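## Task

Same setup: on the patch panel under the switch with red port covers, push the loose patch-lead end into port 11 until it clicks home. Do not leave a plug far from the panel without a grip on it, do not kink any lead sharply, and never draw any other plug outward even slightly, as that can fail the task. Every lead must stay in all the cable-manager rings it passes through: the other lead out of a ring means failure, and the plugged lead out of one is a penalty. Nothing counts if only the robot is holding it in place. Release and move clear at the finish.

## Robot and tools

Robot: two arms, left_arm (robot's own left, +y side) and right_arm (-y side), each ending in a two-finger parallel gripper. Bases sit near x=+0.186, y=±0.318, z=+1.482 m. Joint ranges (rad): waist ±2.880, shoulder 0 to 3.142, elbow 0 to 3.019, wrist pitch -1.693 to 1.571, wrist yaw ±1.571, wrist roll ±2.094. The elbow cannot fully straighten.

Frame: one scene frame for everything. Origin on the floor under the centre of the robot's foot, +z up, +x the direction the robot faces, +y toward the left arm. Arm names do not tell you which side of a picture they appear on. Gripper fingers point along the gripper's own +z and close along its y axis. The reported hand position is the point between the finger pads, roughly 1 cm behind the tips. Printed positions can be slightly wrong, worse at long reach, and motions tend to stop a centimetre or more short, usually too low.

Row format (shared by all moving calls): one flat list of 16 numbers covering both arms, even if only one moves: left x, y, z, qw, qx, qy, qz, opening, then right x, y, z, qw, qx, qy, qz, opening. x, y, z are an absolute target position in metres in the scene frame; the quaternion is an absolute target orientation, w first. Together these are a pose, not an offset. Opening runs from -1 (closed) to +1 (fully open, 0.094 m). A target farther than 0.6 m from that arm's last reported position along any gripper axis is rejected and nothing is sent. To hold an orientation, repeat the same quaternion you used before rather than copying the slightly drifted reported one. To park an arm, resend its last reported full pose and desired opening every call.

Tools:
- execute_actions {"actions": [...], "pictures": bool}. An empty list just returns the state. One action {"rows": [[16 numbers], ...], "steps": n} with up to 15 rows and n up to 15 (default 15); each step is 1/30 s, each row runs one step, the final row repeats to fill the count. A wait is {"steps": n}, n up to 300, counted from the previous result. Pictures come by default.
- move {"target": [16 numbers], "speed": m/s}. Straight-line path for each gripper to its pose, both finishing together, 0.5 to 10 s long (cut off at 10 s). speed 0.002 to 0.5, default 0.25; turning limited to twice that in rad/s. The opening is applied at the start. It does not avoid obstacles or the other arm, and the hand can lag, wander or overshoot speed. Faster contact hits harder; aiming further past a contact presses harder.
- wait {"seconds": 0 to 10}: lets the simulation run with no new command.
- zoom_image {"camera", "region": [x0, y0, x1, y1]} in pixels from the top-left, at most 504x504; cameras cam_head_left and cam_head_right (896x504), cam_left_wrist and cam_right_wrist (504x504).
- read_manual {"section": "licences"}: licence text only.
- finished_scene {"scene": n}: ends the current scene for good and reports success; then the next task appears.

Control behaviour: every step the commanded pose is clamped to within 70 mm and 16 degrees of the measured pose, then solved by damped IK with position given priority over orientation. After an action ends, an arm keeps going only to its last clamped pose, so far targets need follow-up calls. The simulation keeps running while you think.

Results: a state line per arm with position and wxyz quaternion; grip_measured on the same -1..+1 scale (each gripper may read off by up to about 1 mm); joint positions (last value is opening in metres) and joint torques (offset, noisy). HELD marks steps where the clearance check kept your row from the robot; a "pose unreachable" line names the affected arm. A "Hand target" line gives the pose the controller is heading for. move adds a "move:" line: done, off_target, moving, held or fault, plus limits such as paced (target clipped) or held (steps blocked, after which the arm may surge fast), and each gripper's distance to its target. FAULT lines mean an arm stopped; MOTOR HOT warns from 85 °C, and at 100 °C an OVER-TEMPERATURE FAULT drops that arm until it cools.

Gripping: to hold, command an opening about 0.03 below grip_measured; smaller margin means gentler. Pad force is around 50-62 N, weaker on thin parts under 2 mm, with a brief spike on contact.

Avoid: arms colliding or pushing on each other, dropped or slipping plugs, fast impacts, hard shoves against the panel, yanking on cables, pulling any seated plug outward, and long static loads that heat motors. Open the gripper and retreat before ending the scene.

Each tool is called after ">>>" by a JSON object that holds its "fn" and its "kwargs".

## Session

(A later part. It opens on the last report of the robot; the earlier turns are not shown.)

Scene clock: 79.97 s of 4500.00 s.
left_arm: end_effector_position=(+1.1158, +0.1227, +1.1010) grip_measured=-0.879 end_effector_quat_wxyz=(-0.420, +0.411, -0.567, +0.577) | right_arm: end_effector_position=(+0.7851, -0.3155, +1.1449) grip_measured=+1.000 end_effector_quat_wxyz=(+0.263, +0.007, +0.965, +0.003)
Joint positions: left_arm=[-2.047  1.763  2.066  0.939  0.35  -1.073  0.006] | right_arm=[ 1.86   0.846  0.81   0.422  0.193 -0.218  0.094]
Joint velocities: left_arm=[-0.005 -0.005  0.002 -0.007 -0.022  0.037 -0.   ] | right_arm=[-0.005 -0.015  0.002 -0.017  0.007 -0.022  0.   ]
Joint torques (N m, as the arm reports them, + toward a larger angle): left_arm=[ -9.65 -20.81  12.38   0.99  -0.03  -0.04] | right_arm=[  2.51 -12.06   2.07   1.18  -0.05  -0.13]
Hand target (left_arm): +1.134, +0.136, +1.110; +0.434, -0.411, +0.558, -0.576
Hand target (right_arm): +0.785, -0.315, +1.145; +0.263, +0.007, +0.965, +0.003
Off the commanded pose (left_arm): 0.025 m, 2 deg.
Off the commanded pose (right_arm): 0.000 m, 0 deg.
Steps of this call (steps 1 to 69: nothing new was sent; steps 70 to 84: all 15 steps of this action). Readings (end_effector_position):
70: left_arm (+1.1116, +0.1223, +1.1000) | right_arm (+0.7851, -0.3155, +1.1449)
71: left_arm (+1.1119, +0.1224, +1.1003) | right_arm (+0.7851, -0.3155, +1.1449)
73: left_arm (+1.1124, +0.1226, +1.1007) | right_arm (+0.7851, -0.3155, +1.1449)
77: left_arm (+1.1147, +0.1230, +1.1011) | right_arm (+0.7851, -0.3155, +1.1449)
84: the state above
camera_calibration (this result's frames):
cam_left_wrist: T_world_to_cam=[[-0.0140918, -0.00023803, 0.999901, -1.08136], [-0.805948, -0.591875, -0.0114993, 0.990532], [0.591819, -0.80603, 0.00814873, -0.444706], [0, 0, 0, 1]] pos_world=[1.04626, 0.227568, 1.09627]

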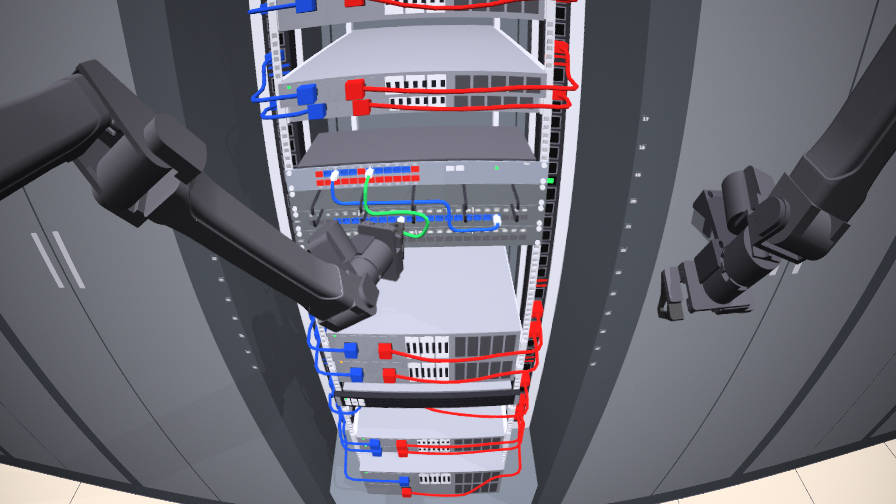

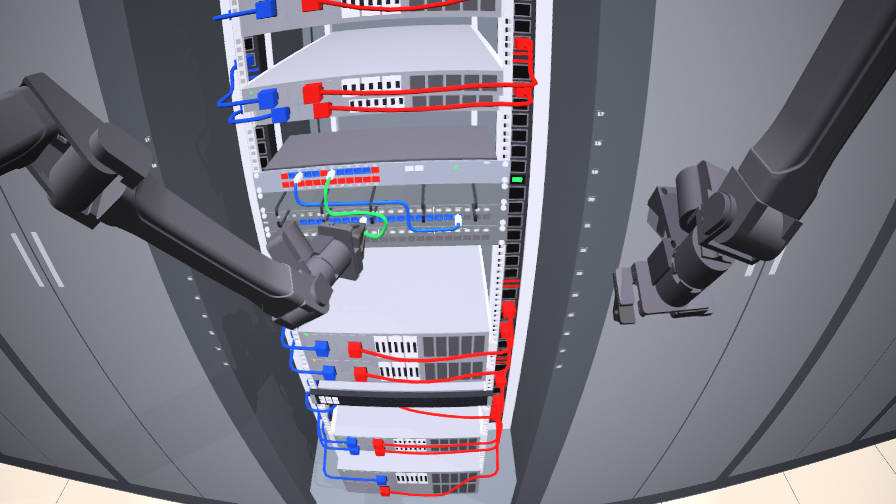

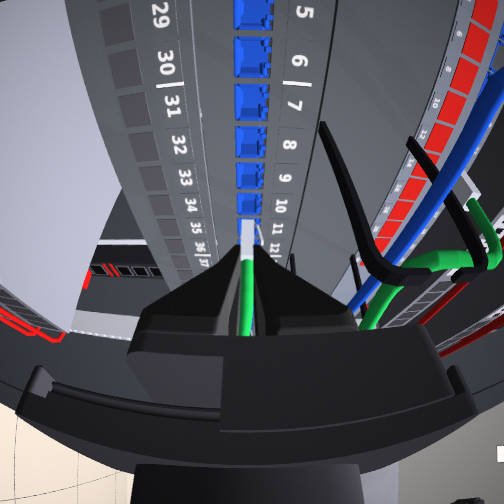

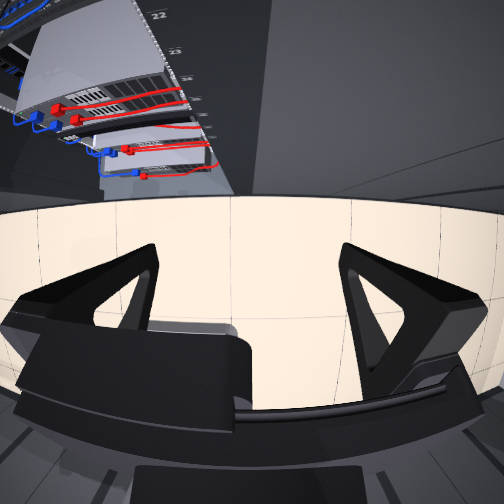

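The latch has sprung back up. Releasing the push and opening the fingers.

>>> {"fn": "execute_actions", "kwargs": {"actions": [{"rows":[[1.134,0.1335,1.1063,0.432,-0.4117,0.559,-0.576,-0.92,0.7851,-0.3155,1.1449,0.263,0.007,0.965,0.003,1],[1.131,0.132,1.1056,0.430,-0.4116,0.5605,-0.5762,-0.92,0.7851,-0.3155,1.1449,0.263,0.007,0.965,0.003,1],[1.128,0.1305,1.105,0.428,-0.4115,0.562,-0.5764,-0.92,0.7851,-0.3155,1.1449,0.263,0.007,0.965,0.003,1],[1.125,0.129,1.1043,0.426,-0.4114,0.563,-0.5766,-0.92,0.7851,-0.3155,1.1449,0.263,0.007,0.965,0.003,1],[1.122,0.1275,1.1036,0.424,-0.4112,0.5645,-0.5768,-0.92,0.7851,-0.3155,1.1449,0.263,0.007,0.965,0.003,1],[1.119,0.126,1.103,0.423,-0.411,0.565,-0.577,-0.92,0.7851,-0.3155,1.1449,0.263,0.007,0.965,0.003,1],[1.119,0.126,1.103,0.423,-0.411,0.565,-0.577,-0.9,0.7851,-0.3155,1.1449,0.263,0.007,0.965,0.003,1],[1.119,0.126,1.103,0.423,-0.411,0.565,-0.577,-0.88,0.7851,-0.3155,1.1449,0.263,0.007,0.965,0.003,1],[1.119,0.126,1.103,0.423,-0.411,0.565,-0.577,-0.85,0.7851,-0.3155,1.1449,0.263,0.007,0.965,0.003,1],[1.119,0.126,1.103,0.423,-0.411,0.565,-0.577,-0.82,0.7851,-0.3155,1.1449,0.263,0.007,0.965,0.003,1],[1.119,0.126,1.103,0.423,-0.411,0.565,-0.577,-0.79,0.7851,-0.3155,1.1449,0.263,0.007,0.965,0.003,1],[1.119,0.126,1.103,0.423,-0.411,0.565,-0.577,-0.76,0.7851,-0.3155,1.1449,0.263,0.007,0.965,0.003,1],[1.119,0.126,1.103,0.423,-0.411,0.565,-0.577,-0.72,0.7851,-0.3155,1.1449,0.263,0.007,0.965,0.003,1]],"steps":15}]}}

>>> {"fn": "zoom_image", "kwargs": {"camera": "cam_left_wrist", "region": [190, 180, 310, 300]}}

Scene clock: 83.43 s of 4500.00 s.
left_arm: end_effector_position=(+1.1157, +0.1225, +1.1011) grip_measured=-0.722 end_effector_quat_wxyz=(-0.420, +0.411, -0.567, +0.578) | right_arm: end_effector_position=(+0.7851, -0.3155, +1.1449) grip_measured=+1.000 end_effector_quat_wxyz=(+0.263, +0.007, +0.965, +0.003)
Joint positions: left_arm=[-2.047  1.763  2.066  0.939  0.351 -1.073  0.013] | right_arm=[ 1.86   0.846  0.81   0.422  0.193 -0.218  0.094]
Joint velocities: left_arm=[ 0.005 -0.005 -0.002 -0.017 -0.066 -0.051  0.001] | right_arm=[ 0.005  0.005 -0.002  0.002  0.095 -0.007  0.   ]
Joint torques (N m, as the arm reports them, + toward a larger angle): left_arm=[-10.65 -22.46   6.59   1.8    0.24   0.04] | right_arm=[  2.62 -11.97   2.06   1.2   -0.05  -0.14]
Hand target (left_arm): +1.119, +0.126, +1.103; +0.423, -0.411, +0.565, -0.577
Hand target (right_arm): +0.785, -0.315, +1.145; +0.263, +0.007, +0.965, +0.003
Off the commanded pose (left_arm): 0.005 m, 0 deg.
Off the commanded pose (right_arm): 0.000 m, 0 deg.
Steps of this call (steps 1 to 89: nothing new was sent; steps 90 to 104: all 15 steps of this action). Readings (end_effector_position):
90: left_arm (+1.1158, +0.1227, +1.1010) | right_arm (+0.7851, -0.3155, +1.1449)
91: left_arm (+1.1158, +0.1226, +1.1010) | right_arm (+0.7851, -0.3155, +1.1449)
93: left_arm (+1.1157, +0.1226, +1.1010) | right_arm (+0.7851, -0.3155, +1.1449)
97: left_arm (+1.1157, +0.1225, +1.1011) | right_arm (+0.7851, -0.3155, +1.1449)
104: the state above
camera_calibration (this result's frames):
cam_left_wrist: T_world_to_cam=[[-0.0147909, -0.000018821, 0.999891, -1.08072], [-0.806733, -0.590796, -0.0119447, 0.991579], [0.590731, -0.806821, 0.00872322, -0.444162], [0, 0, 0, 1]] pos_world=[1.04633, 0.227441, 1.09632]

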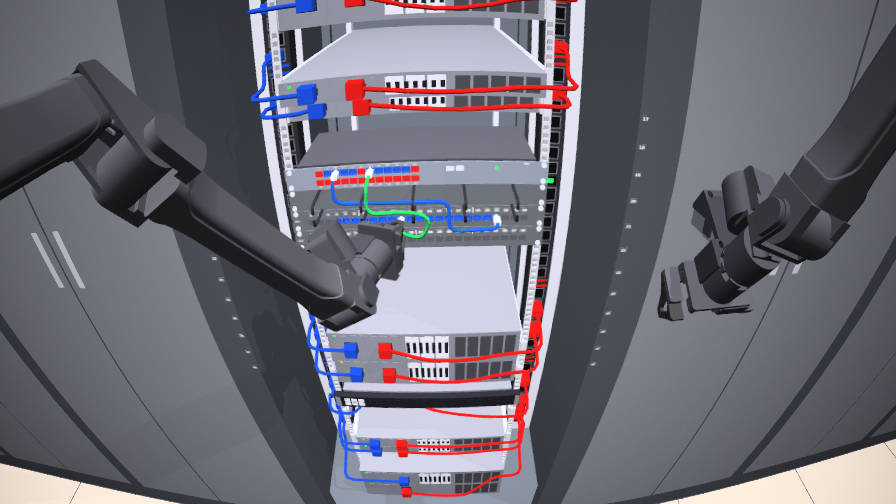

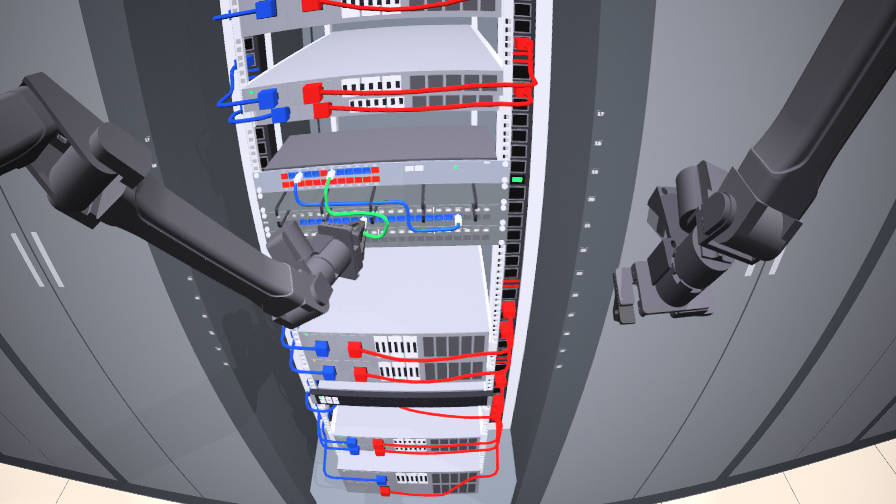

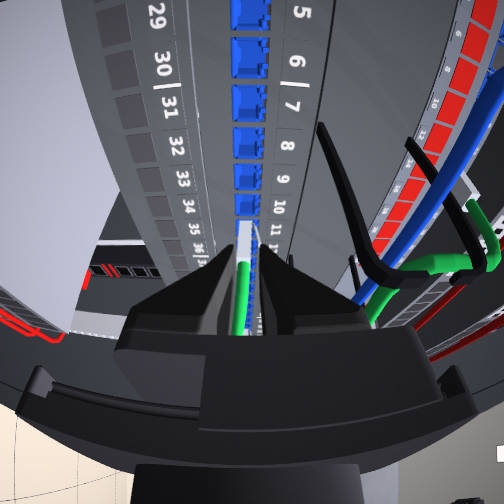

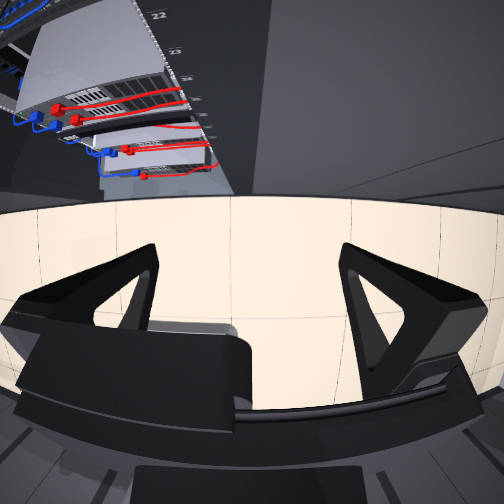

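Region (190, 180, 310, 300) of cam_left_wrist's 504x504 image, scaled by 4.200, with more detail than that image has.

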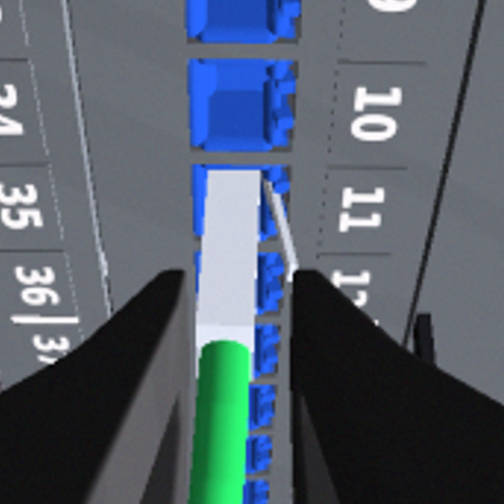

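>>> {"fn": "move", "kwargs": {"target": [1.04,0.14,1.098,0.423,-0.411,0.565,-0.577,-0.62,0.7851,-0.3155,1.1449,0.263,0.007,0.965,0.003,1], "speed": 0.05}}

>>> {"fn": "zoom_image", "kwargs": {"camera": "cam_head_right", "region": [320, 180, 420, 255]}}

>>> {"fn": "zoom_image", "kwargs": {"camera": "cam_left_wrist", "region": [230, 130, 400, 300]}}

Scene clock: 87.03 s of 4500.00 s.
left_arm: end_effector_position=(+1.0372, +0.1253, +1.0900) grip_measured=-0.621 end_effector_quat_wxyz=(-0.414, +0.414, -0.569, +0.577) | right_arm: end_effector_position=(+0.7851, -0.3155, +1.1449) grip_measured=+1.000 end_effector_quat_wxyz=(+0.263, +0.007, +0.965, +0.003)
Joint positions: left_arm=[-2.025  1.693  1.766  1.164  0.359 -1.099  0.018] | right_arm=[ 1.86   0.846  0.81   0.422  0.193 -0.218  0.094]
Joint velocities: left_arm=[-0.005 -0.005  0.012 -0.017 -0.007 -0.022  0.   ] | right_arm=[ 0.005  0.005  0.002 -0.012 -0.037 -0.022  0.   ]
Joint torques (N m, as the arm reports them, + toward a larger angle): left_arm=[ -8.39 -21.12   3.11   2.57   0.44  -0.04] | right_arm=[  2.49 -12.32   2.05   1.19  -0.05  -0.14]
Hand target (left_arm): +1.041, +0.138, +1.097; +0.423, -0.410, +0.565, -0.577
Hand target (right_arm): +0.785, -0.315, +1.145; +0.263, +0.007, +0.965, +0.003
Off the commanded pose (left_arm): 0.017 m, 1 deg.
Off the commanded pose (right_arm): 0.000 m, 0 deg.
move: off_target (left_arm)
camera_calibration (this result's frames):
cam_left_wrist: T_world_to_cam=[[-0.00253746, 0.00353423, 0.999991, -1.08409], [-0.810018, -0.586405, 0.0000171019, 0.919577], [0.586399, -0.81001, 0.00435077, -0.385752], [0, 0, 0, 1]] pos_world=[0.968328, 0.230613, 1.08575]

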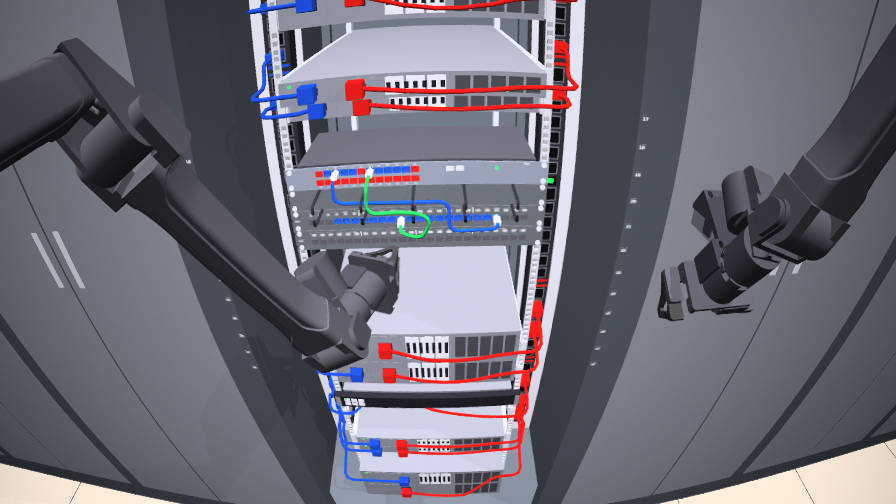

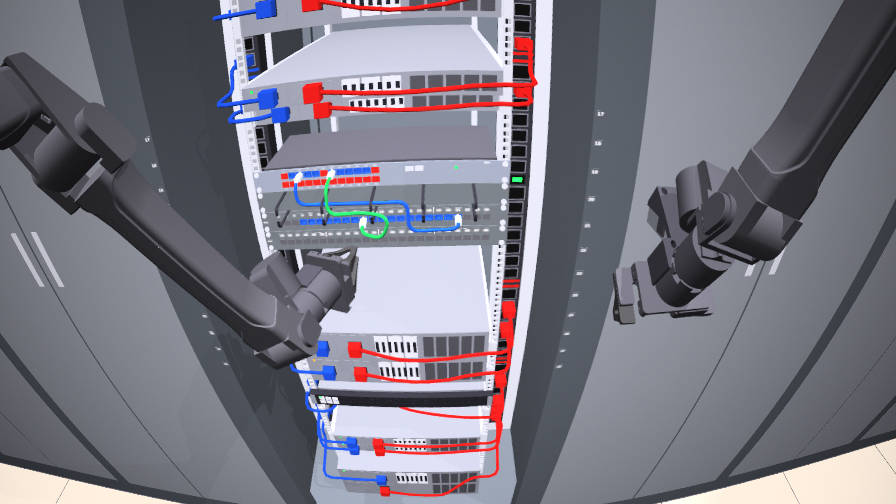

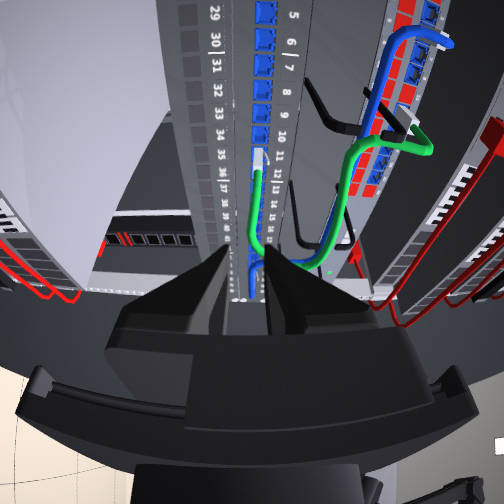

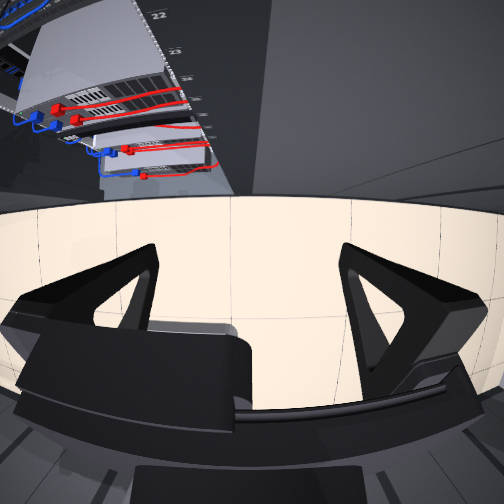

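Region (320, 180, 420, 255) of cam_head_right's 896x504 image, scaled by 5.040, with more detail than that image has; it fills the top 378 rows of this view, and the rest is white.

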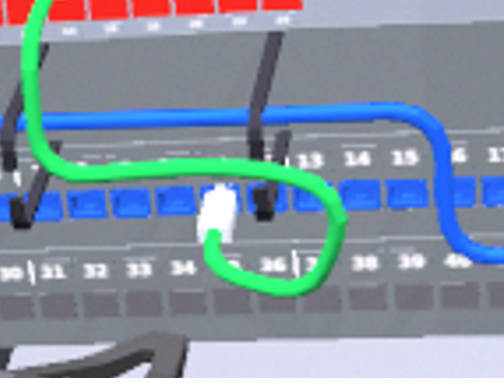

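Region (230, 130, 400, 300) of cam_left_wrist's 504x504 image, scaled by 2.965, with more detail than that image has.

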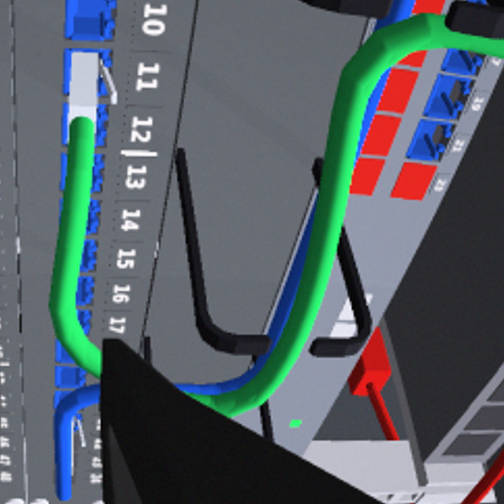

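>>> {"fn": "move", "kwargs": {"target": [1.045,0.124,1.158,0.423,-0.411,0.565,-0.577,-0.93,0.7851,-0.3155,1.1449,0.263,0.007,0.965,0.003,1], "speed": 0.1}}

>>> {"fn": "zoom_image", "kwargs": {"camera": "cam_left_wrist", "region": [160, 130, 330, 300]}}

Scene clock: 90.20 s of 4500.00 s.
left_arm: end_effector_position=(+1.0469, +0.1282, +1.1595) grip_measured=-0.929 end_effector_quat_wxyz=(-0.427, +0.411, -0.560, +0.579) | right_arm: end_effector_position=(+0.7851, -0.3155, +1.1449) grip_measured=+1.000 end_effector_quat_wxyz=(+0.263, +0.007, +0.965, +0.003)
Joint positions: left_arm=[-2.084  1.55   1.637  1.164  0.336 -1.042  0.003] | right_arm=[ 1.86   0.846  0.81   0.422  0.193 -0.218  0.094]
Joint velocities: left_arm=[-0.005 -0.015 -0.002 -0.007 -0.037 -0.037  0.   ] | right_arm=[-0.015  0.005  0.012  0.002 -0.037  0.022  0.   ]
Joint torques (N m, as the arm reports them, + toward a larger angle): left_arm=[-10.07 -19.99   3.16   1.31   0.25   0.14] | right_arm=[  2.65 -12.2    2.04   1.24  -0.07  -0.14]
Hand target (left_arm): +1.044, +0.124, +1.158; +0.423, -0.412, +0.565, -0.577
Hand target (right_arm): +0.785, -0.315, +1.145; +0.263, +0.007, +0.965, +0.003
Off the commanded pose (left_arm): 0.005 m, 1 deg.
Off the commanded pose (right_arm): 0.000 m, 0 deg.
move: done
camera_calibration (this result's frames):
cam_left_wrist: T_world_to_cam=[[-0.0300155, 0.00288482, 0.999545, -1.12413], [-0.798567, -0.601494, -0.0222443, 0.944924], [0.601157, -0.798872, 0.0203579, -0.424843], [0, 0, 0, 1]] pos_world=[0.976241, 0.232214, 1.15329]

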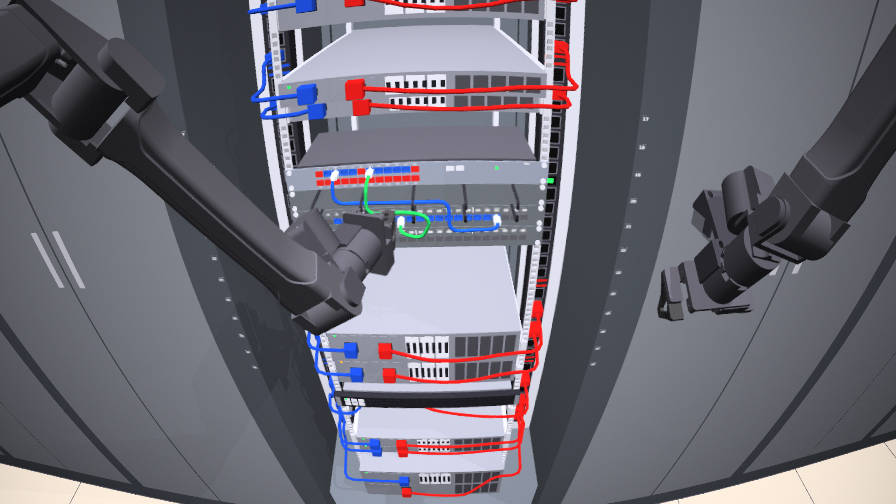

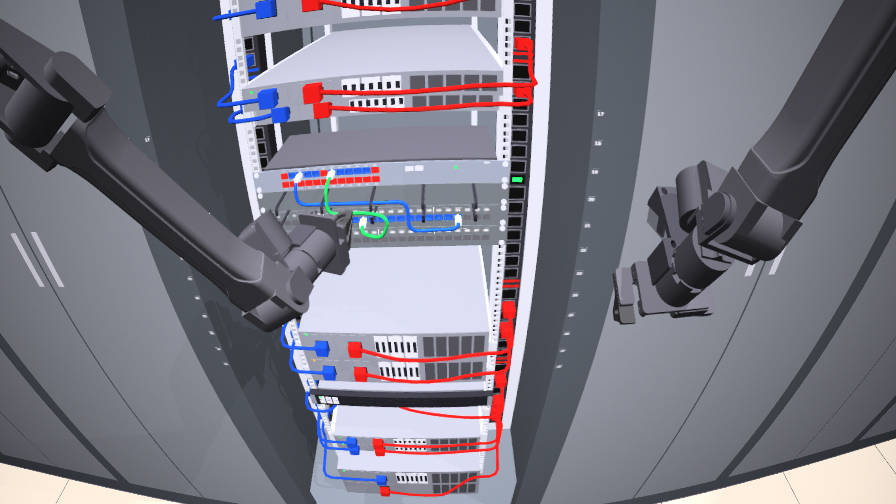

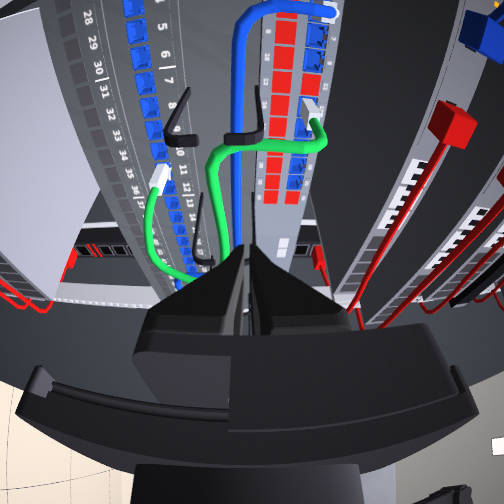

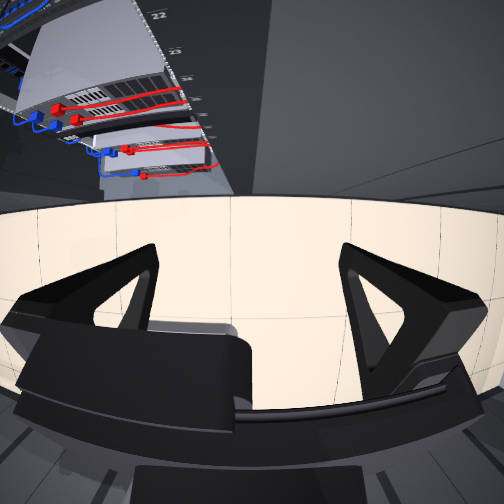

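Region (160, 130, 330, 300) of cam_left_wrist's 504x504 image, scaled by 2.965, with more detail than that image has.

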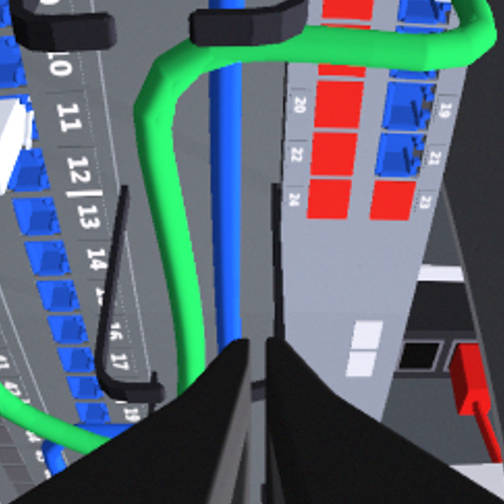

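>>> {"fn": "move", "kwargs": {"target": [1.05,0.114,1.141,0.423,-0.411,0.565,-0.577,-0.93,0.7851,-0.3155,1.1449,0.263,0.007,0.965,0.003,1], "speed": 0.04}}

Scene clock: 92.00 s of 4500.00 s.
left_arm: end_effector_position=(+1.0497, +0.1227, +1.1492) grip_measured=-0.929 end_effector_quat_wxyz=(-0.425, +0.411, -0.562, +0.578) | right_arm: end_effector_position=(+0.7851, -0.3155, +1.1449) grip_measured=+1.000 end_effector_quat_wxyz=(+0.263, +0.007, +0.965, +0.003)
Joint positions: left_arm=[-2.084  1.578  1.672  1.149  0.336 -1.041  0.003] | right_arm=[ 1.86   0.846  0.81   0.422  0.193 -0.218  0.094]
Joint velocities: left_arm=[-0.015 -0.015 -0.002 -0.022 -0.051 -0.037  0.001] | right_arm=[-0.005 -0.005 -0.002  0.002  0.037 -0.066  0.   ]
Joint torques (N m, as the arm reports them, + toward a larger angle): left_arm=[-10.46 -17.69   6.61   1.35   0.27   0.15] | right_arm=[  2.51 -12.17   2.1    1.17  -0.05  -0.14]
Hand target (left_arm): +1.050, +0.115, +1.141; +0.423, -0.411, +0.565, -0.577
Hand target (right_arm): +0.785, -0.315, +1.145; +0.263, +0.007, +0.965, +0.003
Off the commanded pose (left_arm): 0.012 m, 0 deg.
Off the commanded pose (right_arm): 0.000 m, 0 deg.
move: off_target (left_arm)
camera_calibration (this result's frames):
cam_left_wrist: T_world_to_cam=[[-0.0240279, 0.00228972, 0.999709, -1.12021], [-0.800778, -0.598695, -0.0178754, 0.940526], [0.59848, -0.800974, 0.0162189, -0.422869], [0, 0, 0, 1]] pos_world=[0.979315, 0.226946, 1.14356]

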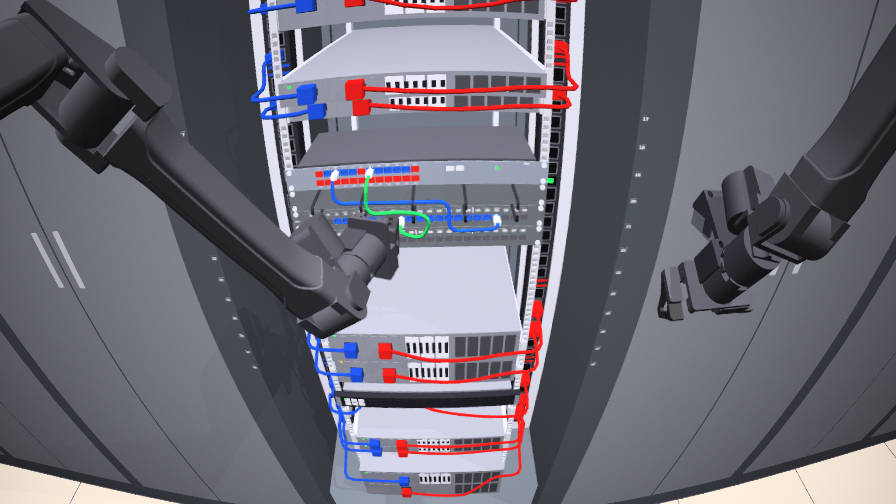

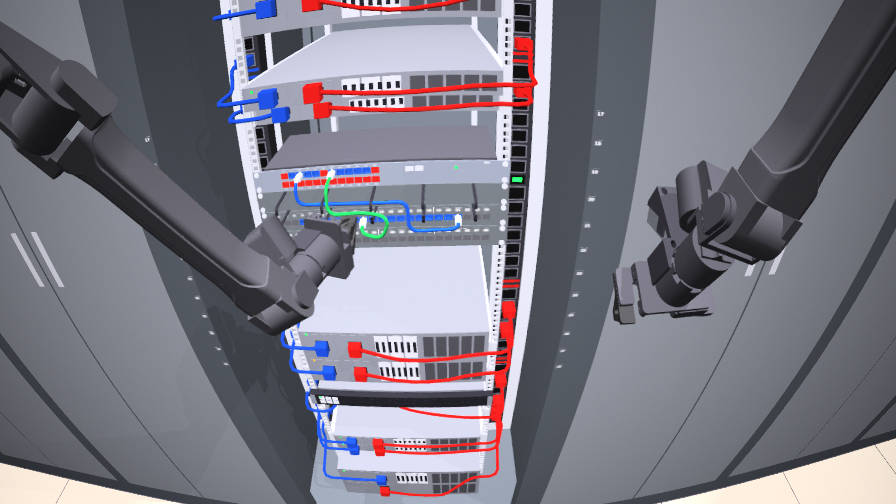

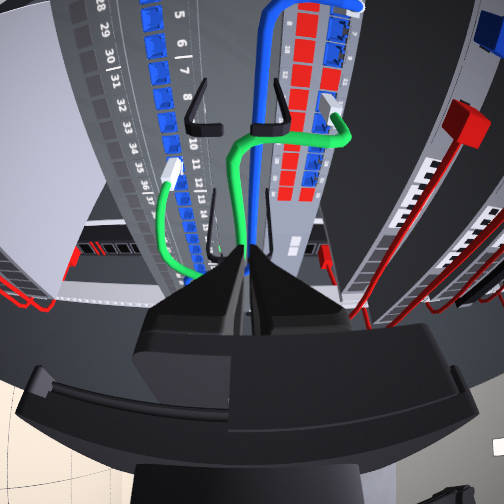

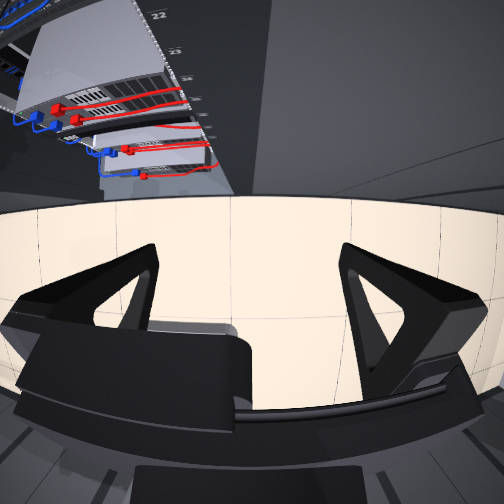

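>>> {"fn": "execute_actions", "kwargs": {"actions": []}}

Scene clock: 94.23 s of 4500.00 s.
left_arm: end_effector_position=(+1.0497, +0.1227, +1.1492) grip_measured=-0.929 end_effector_quat_wxyz=(-0.425, +0.411, -0.562, +0.578) | right_arm: end_effector_position=(+0.7851, -0.3155, +1.1449) grip_measured=+1.000 end_effector_quat_wxyz=(+0.263, +0.007, +0.965, +0.003)
Joint positions: left_arm=[-2.084  1.578  1.672  1.149  0.336 -1.041  0.003] | right_arm=[ 1.86   0.846  0.81   0.422  0.193 -0.218  0.094]
Joint velocities: left_arm=[-0.005  0.015 -0.012 -0.002 -0.007  0.081  0.001] | right_arm=[ 0.005 -0.024 -0.002 -0.002 -0.022 -0.007  0.   ]
Joint torques (N m, as the arm reports them, + toward a larger angle): left_arm=[-10.53 -17.74   6.58   1.33   0.28   0.15] | right_arm=[  2.88 -12.12   2.06   1.24  -0.05  -0.14]
Hand target (left_arm): +1.050, +0.115, +1.141; +0.423, -0.411, +0.565, -0.577
Hand target (right_arm): +0.785, -0.315, +1.145; +0.263, +0.007, +0.965, +0.003
Off the commanded pose (left_arm): 0.012 m, 0 deg.
Off the commanded pose (right_arm): 0.000 m, 0 deg.
Steps of this call (steps 1 to 67: nothing new was sent). Readings (end_effector_position):
1: left_arm (+1.0497, +0.1227, +1.1492) | right_arm (+0.7851, -0.3155, +1.1449)
2: left_arm (+1.0497, +0.1227, +1.1492) | right_arm (+0.7851, -0.3155, +1.1449)
4: left_arm (+1.0497, +0.1227, +1.1492) | right_arm (+0.7851, -0.3155, +1.1449)
8: left_arm (+1.0497, +0.1227, +1.1492) | right_arm (+0.7851, -0.3155, +1.1449)
67: the state above
camera_calibration (this result's frames):
cam_left_wrist: T_world_to_cam=[[-0.0240279, 0.00228972, 0.999709, -1.12021], [-0.800778, -0.598695, -0.0178754, 0.940526], [0.59848, -0.800974, 0.0162189, -0.422869], [0, 0, 0, 1]] pos_world=[0.979315, 0.226946, 1.14356]

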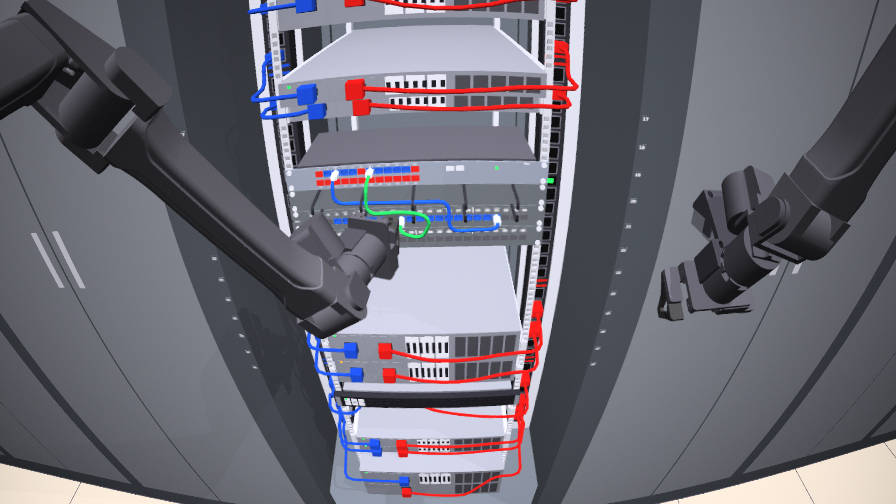

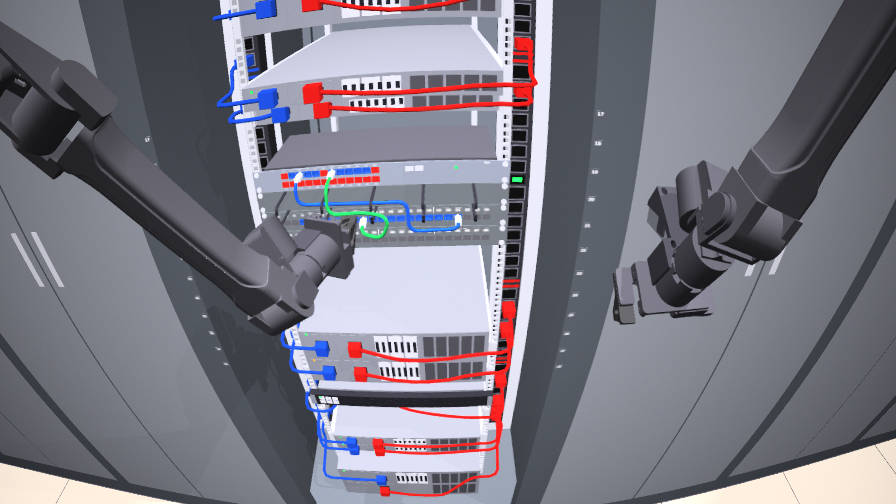

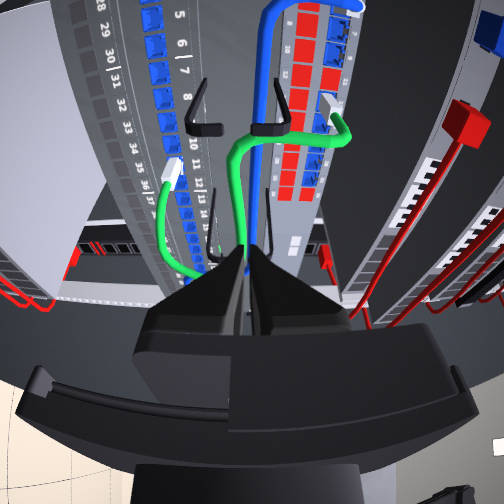

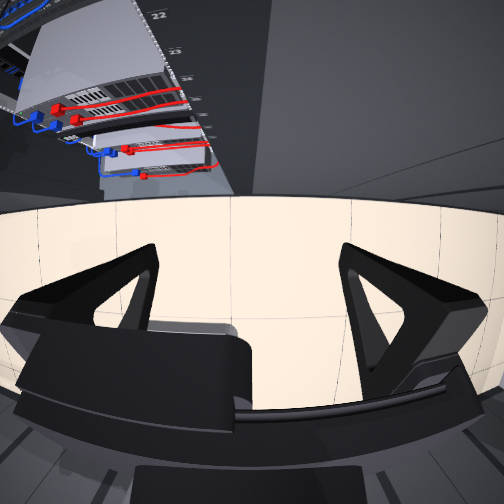

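>>> {"fn": "execute_actions", "kwargs": {"actions": [{"rows":[[1.050,0.115,1.140,0.423,-0.411,0.565,-0.577,-0.93,0.7851,-0.3155,1.1449,0.263,0.007,0.965,0.003,1],[1.051,0.115,1.139,0.423,-0.411,0.565,-0.577,-0.93,0.7851,-0.3155,1.1449,0.263,0.007,0.965,0.003,1],[1.052,0.115,1.138,0.423,-0.411,0.565,-0.577,-0.93,0.7851,-0.3155,1.1449,0.263,0.007,0.965,0.003,1],[1.054,0.115,1.138,0.423,-0.411,0.565,-0.577,-0.93,0.7851,-0.3155,1.1449,0.263,0.007,0.965,0.003,1],[1.056,0.115,1.138,0.423,-0.411,0.565,-0.577,-0.93,0.7851,-0.3155,1.1449,0.263,0.007,0.965,0.003,1],[1.058,0.115,1.138,0.423,-0.411,0.565,-0.577,-0.93,0.7851,-0.3155,1.1449,0.263,0.007,0.965,0.003,1],[1.060,0.115,1.138,0.423,-0.411,0.565,-0.577,-0.93,0.7851,-0.3155,1.1449,0.263,0.007,0.965,0.003,1],[1.062,0.115,1.138,0.423,-0.411,0.565,-0.577,-0.93,0.7851,-0.3155,1.1449,0.263,0.007,0.965,0.003,1]],"steps":15}]}}

>>> {"fn": "zoom_image", "kwargs": {"camera": "cam_left_wrist", "region": [150, 130, 330, 310]}}

Scene clock: 97.00 s of 4500.00 s.
left_arm: end_effector_position=(+1.0641, +0.1243, +1.1506) grip_measured=-0.929 end_effector_quat_wxyz=(-0.428, +0.410, -0.560, +0.579) | right_arm: end_effector_position=(+0.7851, -0.3155, +1.1449) grip_measured=+1.000 end_effector_quat_wxyz=(+0.263, +0.007, +0.965, +0.003)
Joint positions: left_arm=[-2.084  1.589  1.722  1.119  0.336 -1.041  0.003] | right_arm=[ 1.86   0.846  0.81   0.422  0.193 -0.218  0.094]
Joint velocities: left_arm=[-0.005 -0.015 -0.012 -0.017 -0.022 -0.007 -0.   ] | right_arm=[ 0.015 -0.005  0.012 -0.012  0.081  0.051  0.   ]
Joint torques (N m, as the arm reports them, + toward a larger angle): left_arm=[-10.12 -17.66   6.52   1.35   0.32   0.11] | right_arm=[  2.67 -12.11   2.1    1.23  -0.06  -0.13]
Hand target (left_arm): +1.061, +0.116, +1.139; +0.423, -0.411, +0.565, -0.577
Hand target (right_arm): +0.785, -0.315, +1.145; +0.263, +0.007, +0.965, +0.003
Off the commanded pose (left_arm): 0.016 m, 1 deg.
Off the commanded pose (right_arm): 0.000 m, 0 deg.
Steps of this call (steps 1 to 68: nothing new was sent; steps 69 to 83: all 15 steps of this action). Readings (end_effector_position):
69: left_arm (+1.0497, +0.1227, +1.1492) | right_arm (+0.7851, -0.3155, +1.1449)
70: left_arm (+1.0500, +0.1227, +1.1493) | right_arm (+0.7851, -0.3155, +1.1449)
72: left_arm (+1.0517, +0.1228, +1.1494) | right_arm (+0.7851, -0.3155, +1.1449)
76: left_arm (+1.0584, +0.1229, +1.1487) | right_arm (+0.7851, -0.3155, +1.1449)
83: the state above
camera_calibration (this result's frames):
cam_left_wrist: T_world_to_cam=[[-0.0313545, 0.00171157, 0.999507, -1.11313], [-0.798177, -0.601944, -0.024008, 0.95778], [0.601606, -0.798536, 0.0202398, -0.438431], [0, 0, 0, 1]] pos_world=[0.993339, 0.228332, 1.14444]

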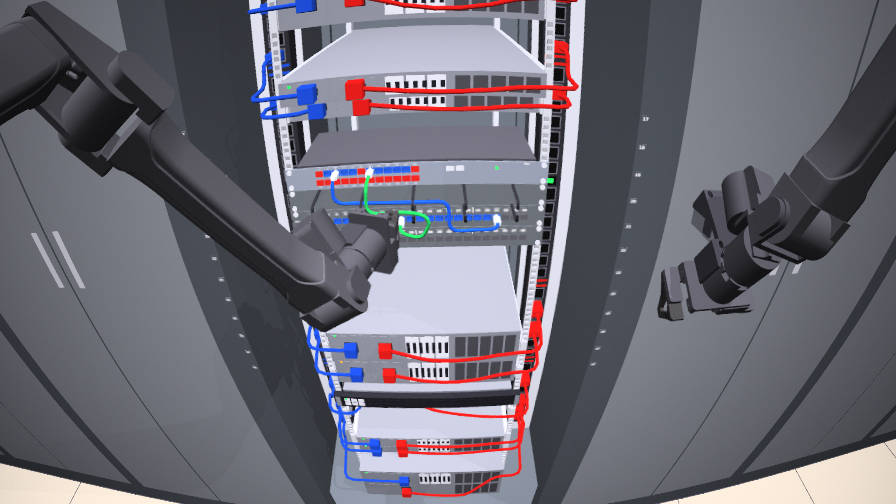

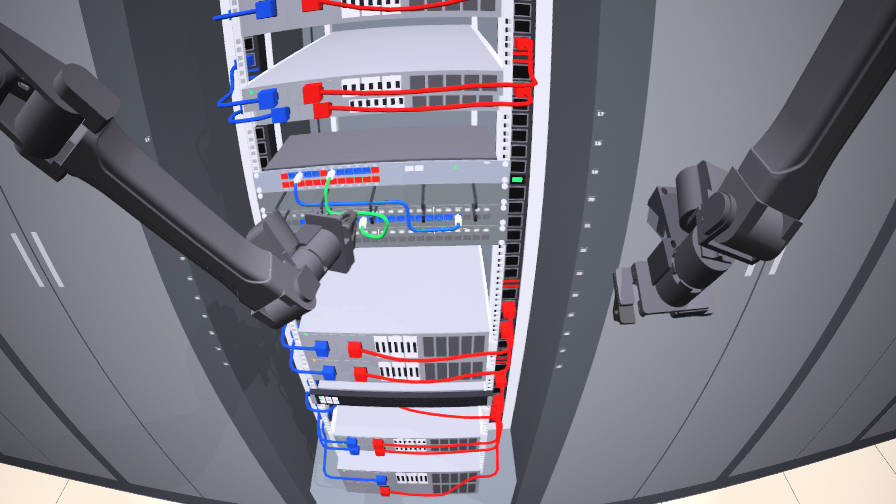

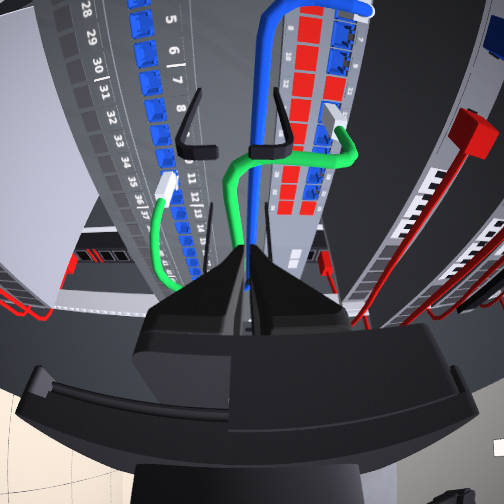

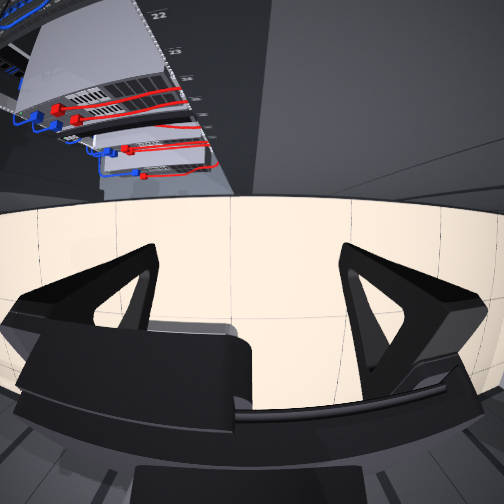

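Region (150, 130, 330, 310) of cam_left_wrist's 504x504 image, scaled by 2.800, with more detail than that image has.

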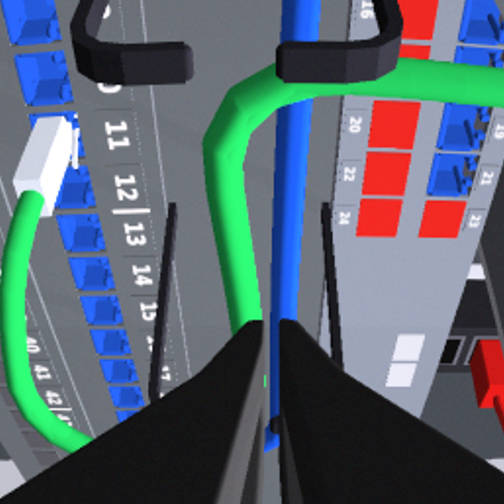

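>>> {"fn": "execute_actions", "kwargs": {"actions": [{"rows":[[1.060,0.115,1.138,0.423,-0.411,0.565,-0.577,-0.93,0.7851,-0.3155,1.1449,0.263,0.007,0.965,0.003,1],[1.058,0.115,1.137,0.423,-0.411,0.565,-0.577,-0.93,0.7851,-0.3155,1.1449,0.263,0.007,0.965,0.003,1],[1.056,0.115,1.137,0.423,-0.411,0.565,-0.577,-0.93,0.7851,-0.3155,1.1449,0.263,0.007,0.965,0.003,1],[1.056,0.115,1.136,0.423,-0.411,0.565,-0.577,-0.85,0.7851,-0.3155,1.1449,0.263,0.007,0.965,0.003,1],[1.056,0.115,1.136,0.423,-0.411,0.565,-0.577,-0.68,0.7851,-0.3155,1.1449,0.263,0.007,0.965,0.003,1]],"steps":15}]}}

Scene clock: 98.93 s of 4500.00 s.
left_arm: end_effector_position=(+1.0638, +0.1239, +1.1500) grip_measured=-0.682 end_effector_quat_wxyz=(-0.427, +0.411, -0.560, +0.579) | right_arm: end_effector_position=(+0.7851, -0.3155, +1.1449) grip_measured=+1.000 end_effector_quat_wxyz=(+0.263, +0.007, +0.965, +0.003)
Joint positions: left_arm=[-2.084  1.59   1.722  1.118  0.336 -1.041  0.015] | right_arm=[ 1.86   0.846  0.81   0.422  0.193 -0.218  0.094]
Joint velocities: left_arm=[-0.005 -0.005 -0.002 -0.002 -0.037 -0.095 -0.001] | right_arm=[-0.015 -0.015 -0.012  0.007 -0.037  0.007  0.   ]
Joint torques (N m, as the arm reports them, + toward a larger angle): left_arm=[ -9.99 -17.78   5.09   1.97   0.37   0.1 ] | right_arm=[  2.72 -12.22   2.11   1.21  -0.05  -0.14]
Hand target (left_arm): +1.056, +0.115, +1.136; +0.423, -0.411, +0.565, -0.577
Hand target (right_arm): +0.785, -0.315, +1.145; +0.263, +0.007, +0.965, +0.003
Off the commanded pose (left_arm): 0.018 m, 1 deg.
Off the commanded pose (right_arm): 0.000 m, 0 deg.
Steps of this call (steps 1 to 43: nothing new was sent; steps 44 to 58: all 15 steps of this action). Readings (end_effector_position):
44: left_arm (+1.0639, +0.1241, +1.1502) | right_arm (+0.7851, -0.3155, +1.1449)
45: left_arm (+1.0639, +0.1241, +1.1502) | right_arm (+0.7851, -0.3155, +1.1449)
47: left_arm (+1.0639, +0.1241, +1.1502) | right_arm (+0.7851, -0.3155, +1.1449)
51: left_arm (+1.0639, +0.1241, +1.1502) | right_arm (+0.7851, -0.3155, +1.1449)
58: the state above
camera_calibration (this result's frames):
cam_left_wrist: T_world_to_cam=[[-0.0300227, 0.00181891, 0.999548, -1.11397], [-0.798654, -0.601354, -0.0228943, 0.956436], [0.601041, -0.79898, 0.0195069, -0.43703], [0, 0, 0, 1]] pos_world=[0.99309, 0.228005, 1.14389]

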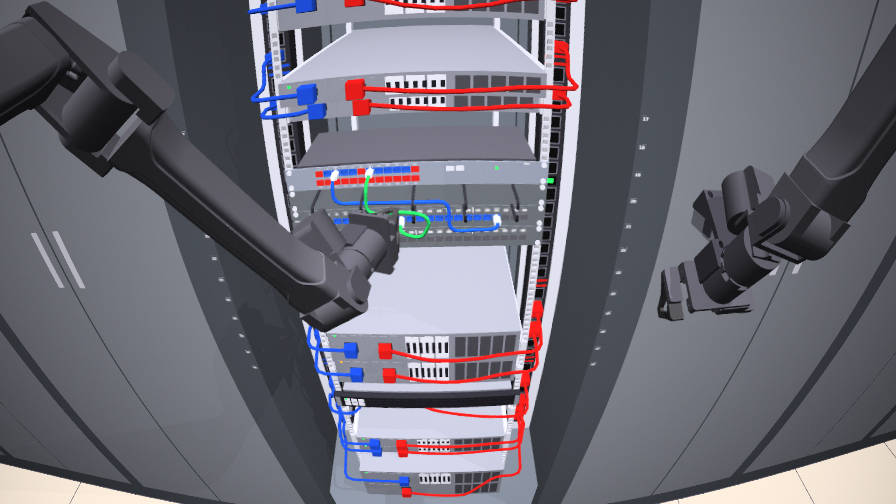

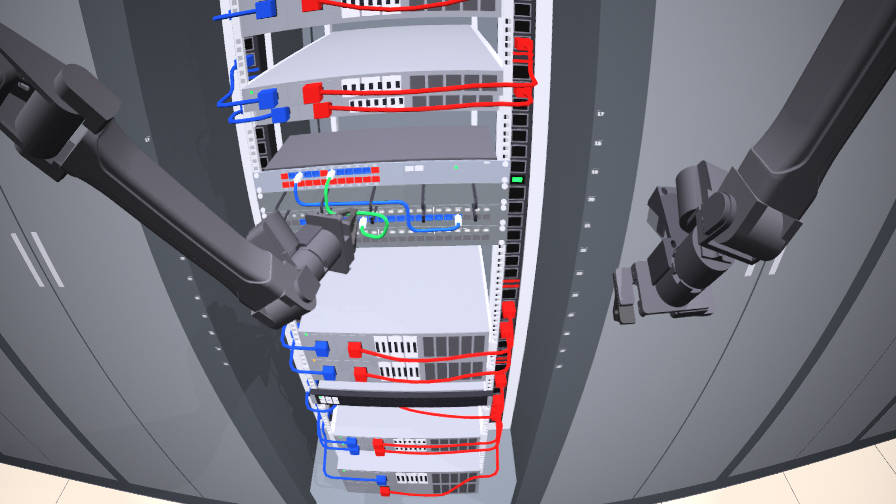

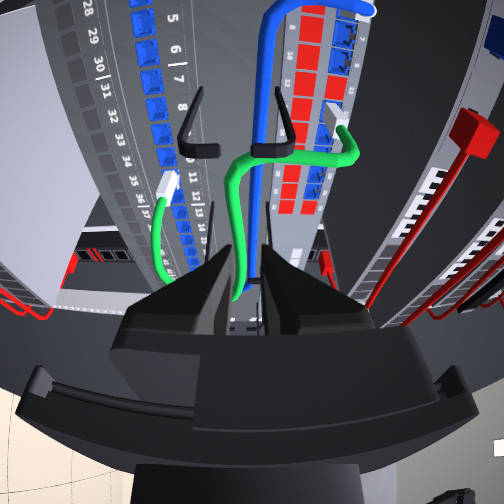

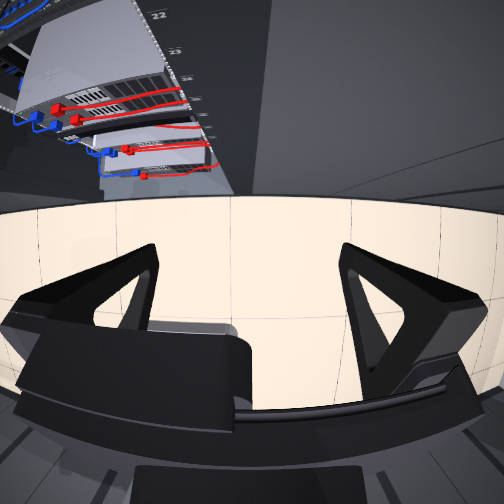

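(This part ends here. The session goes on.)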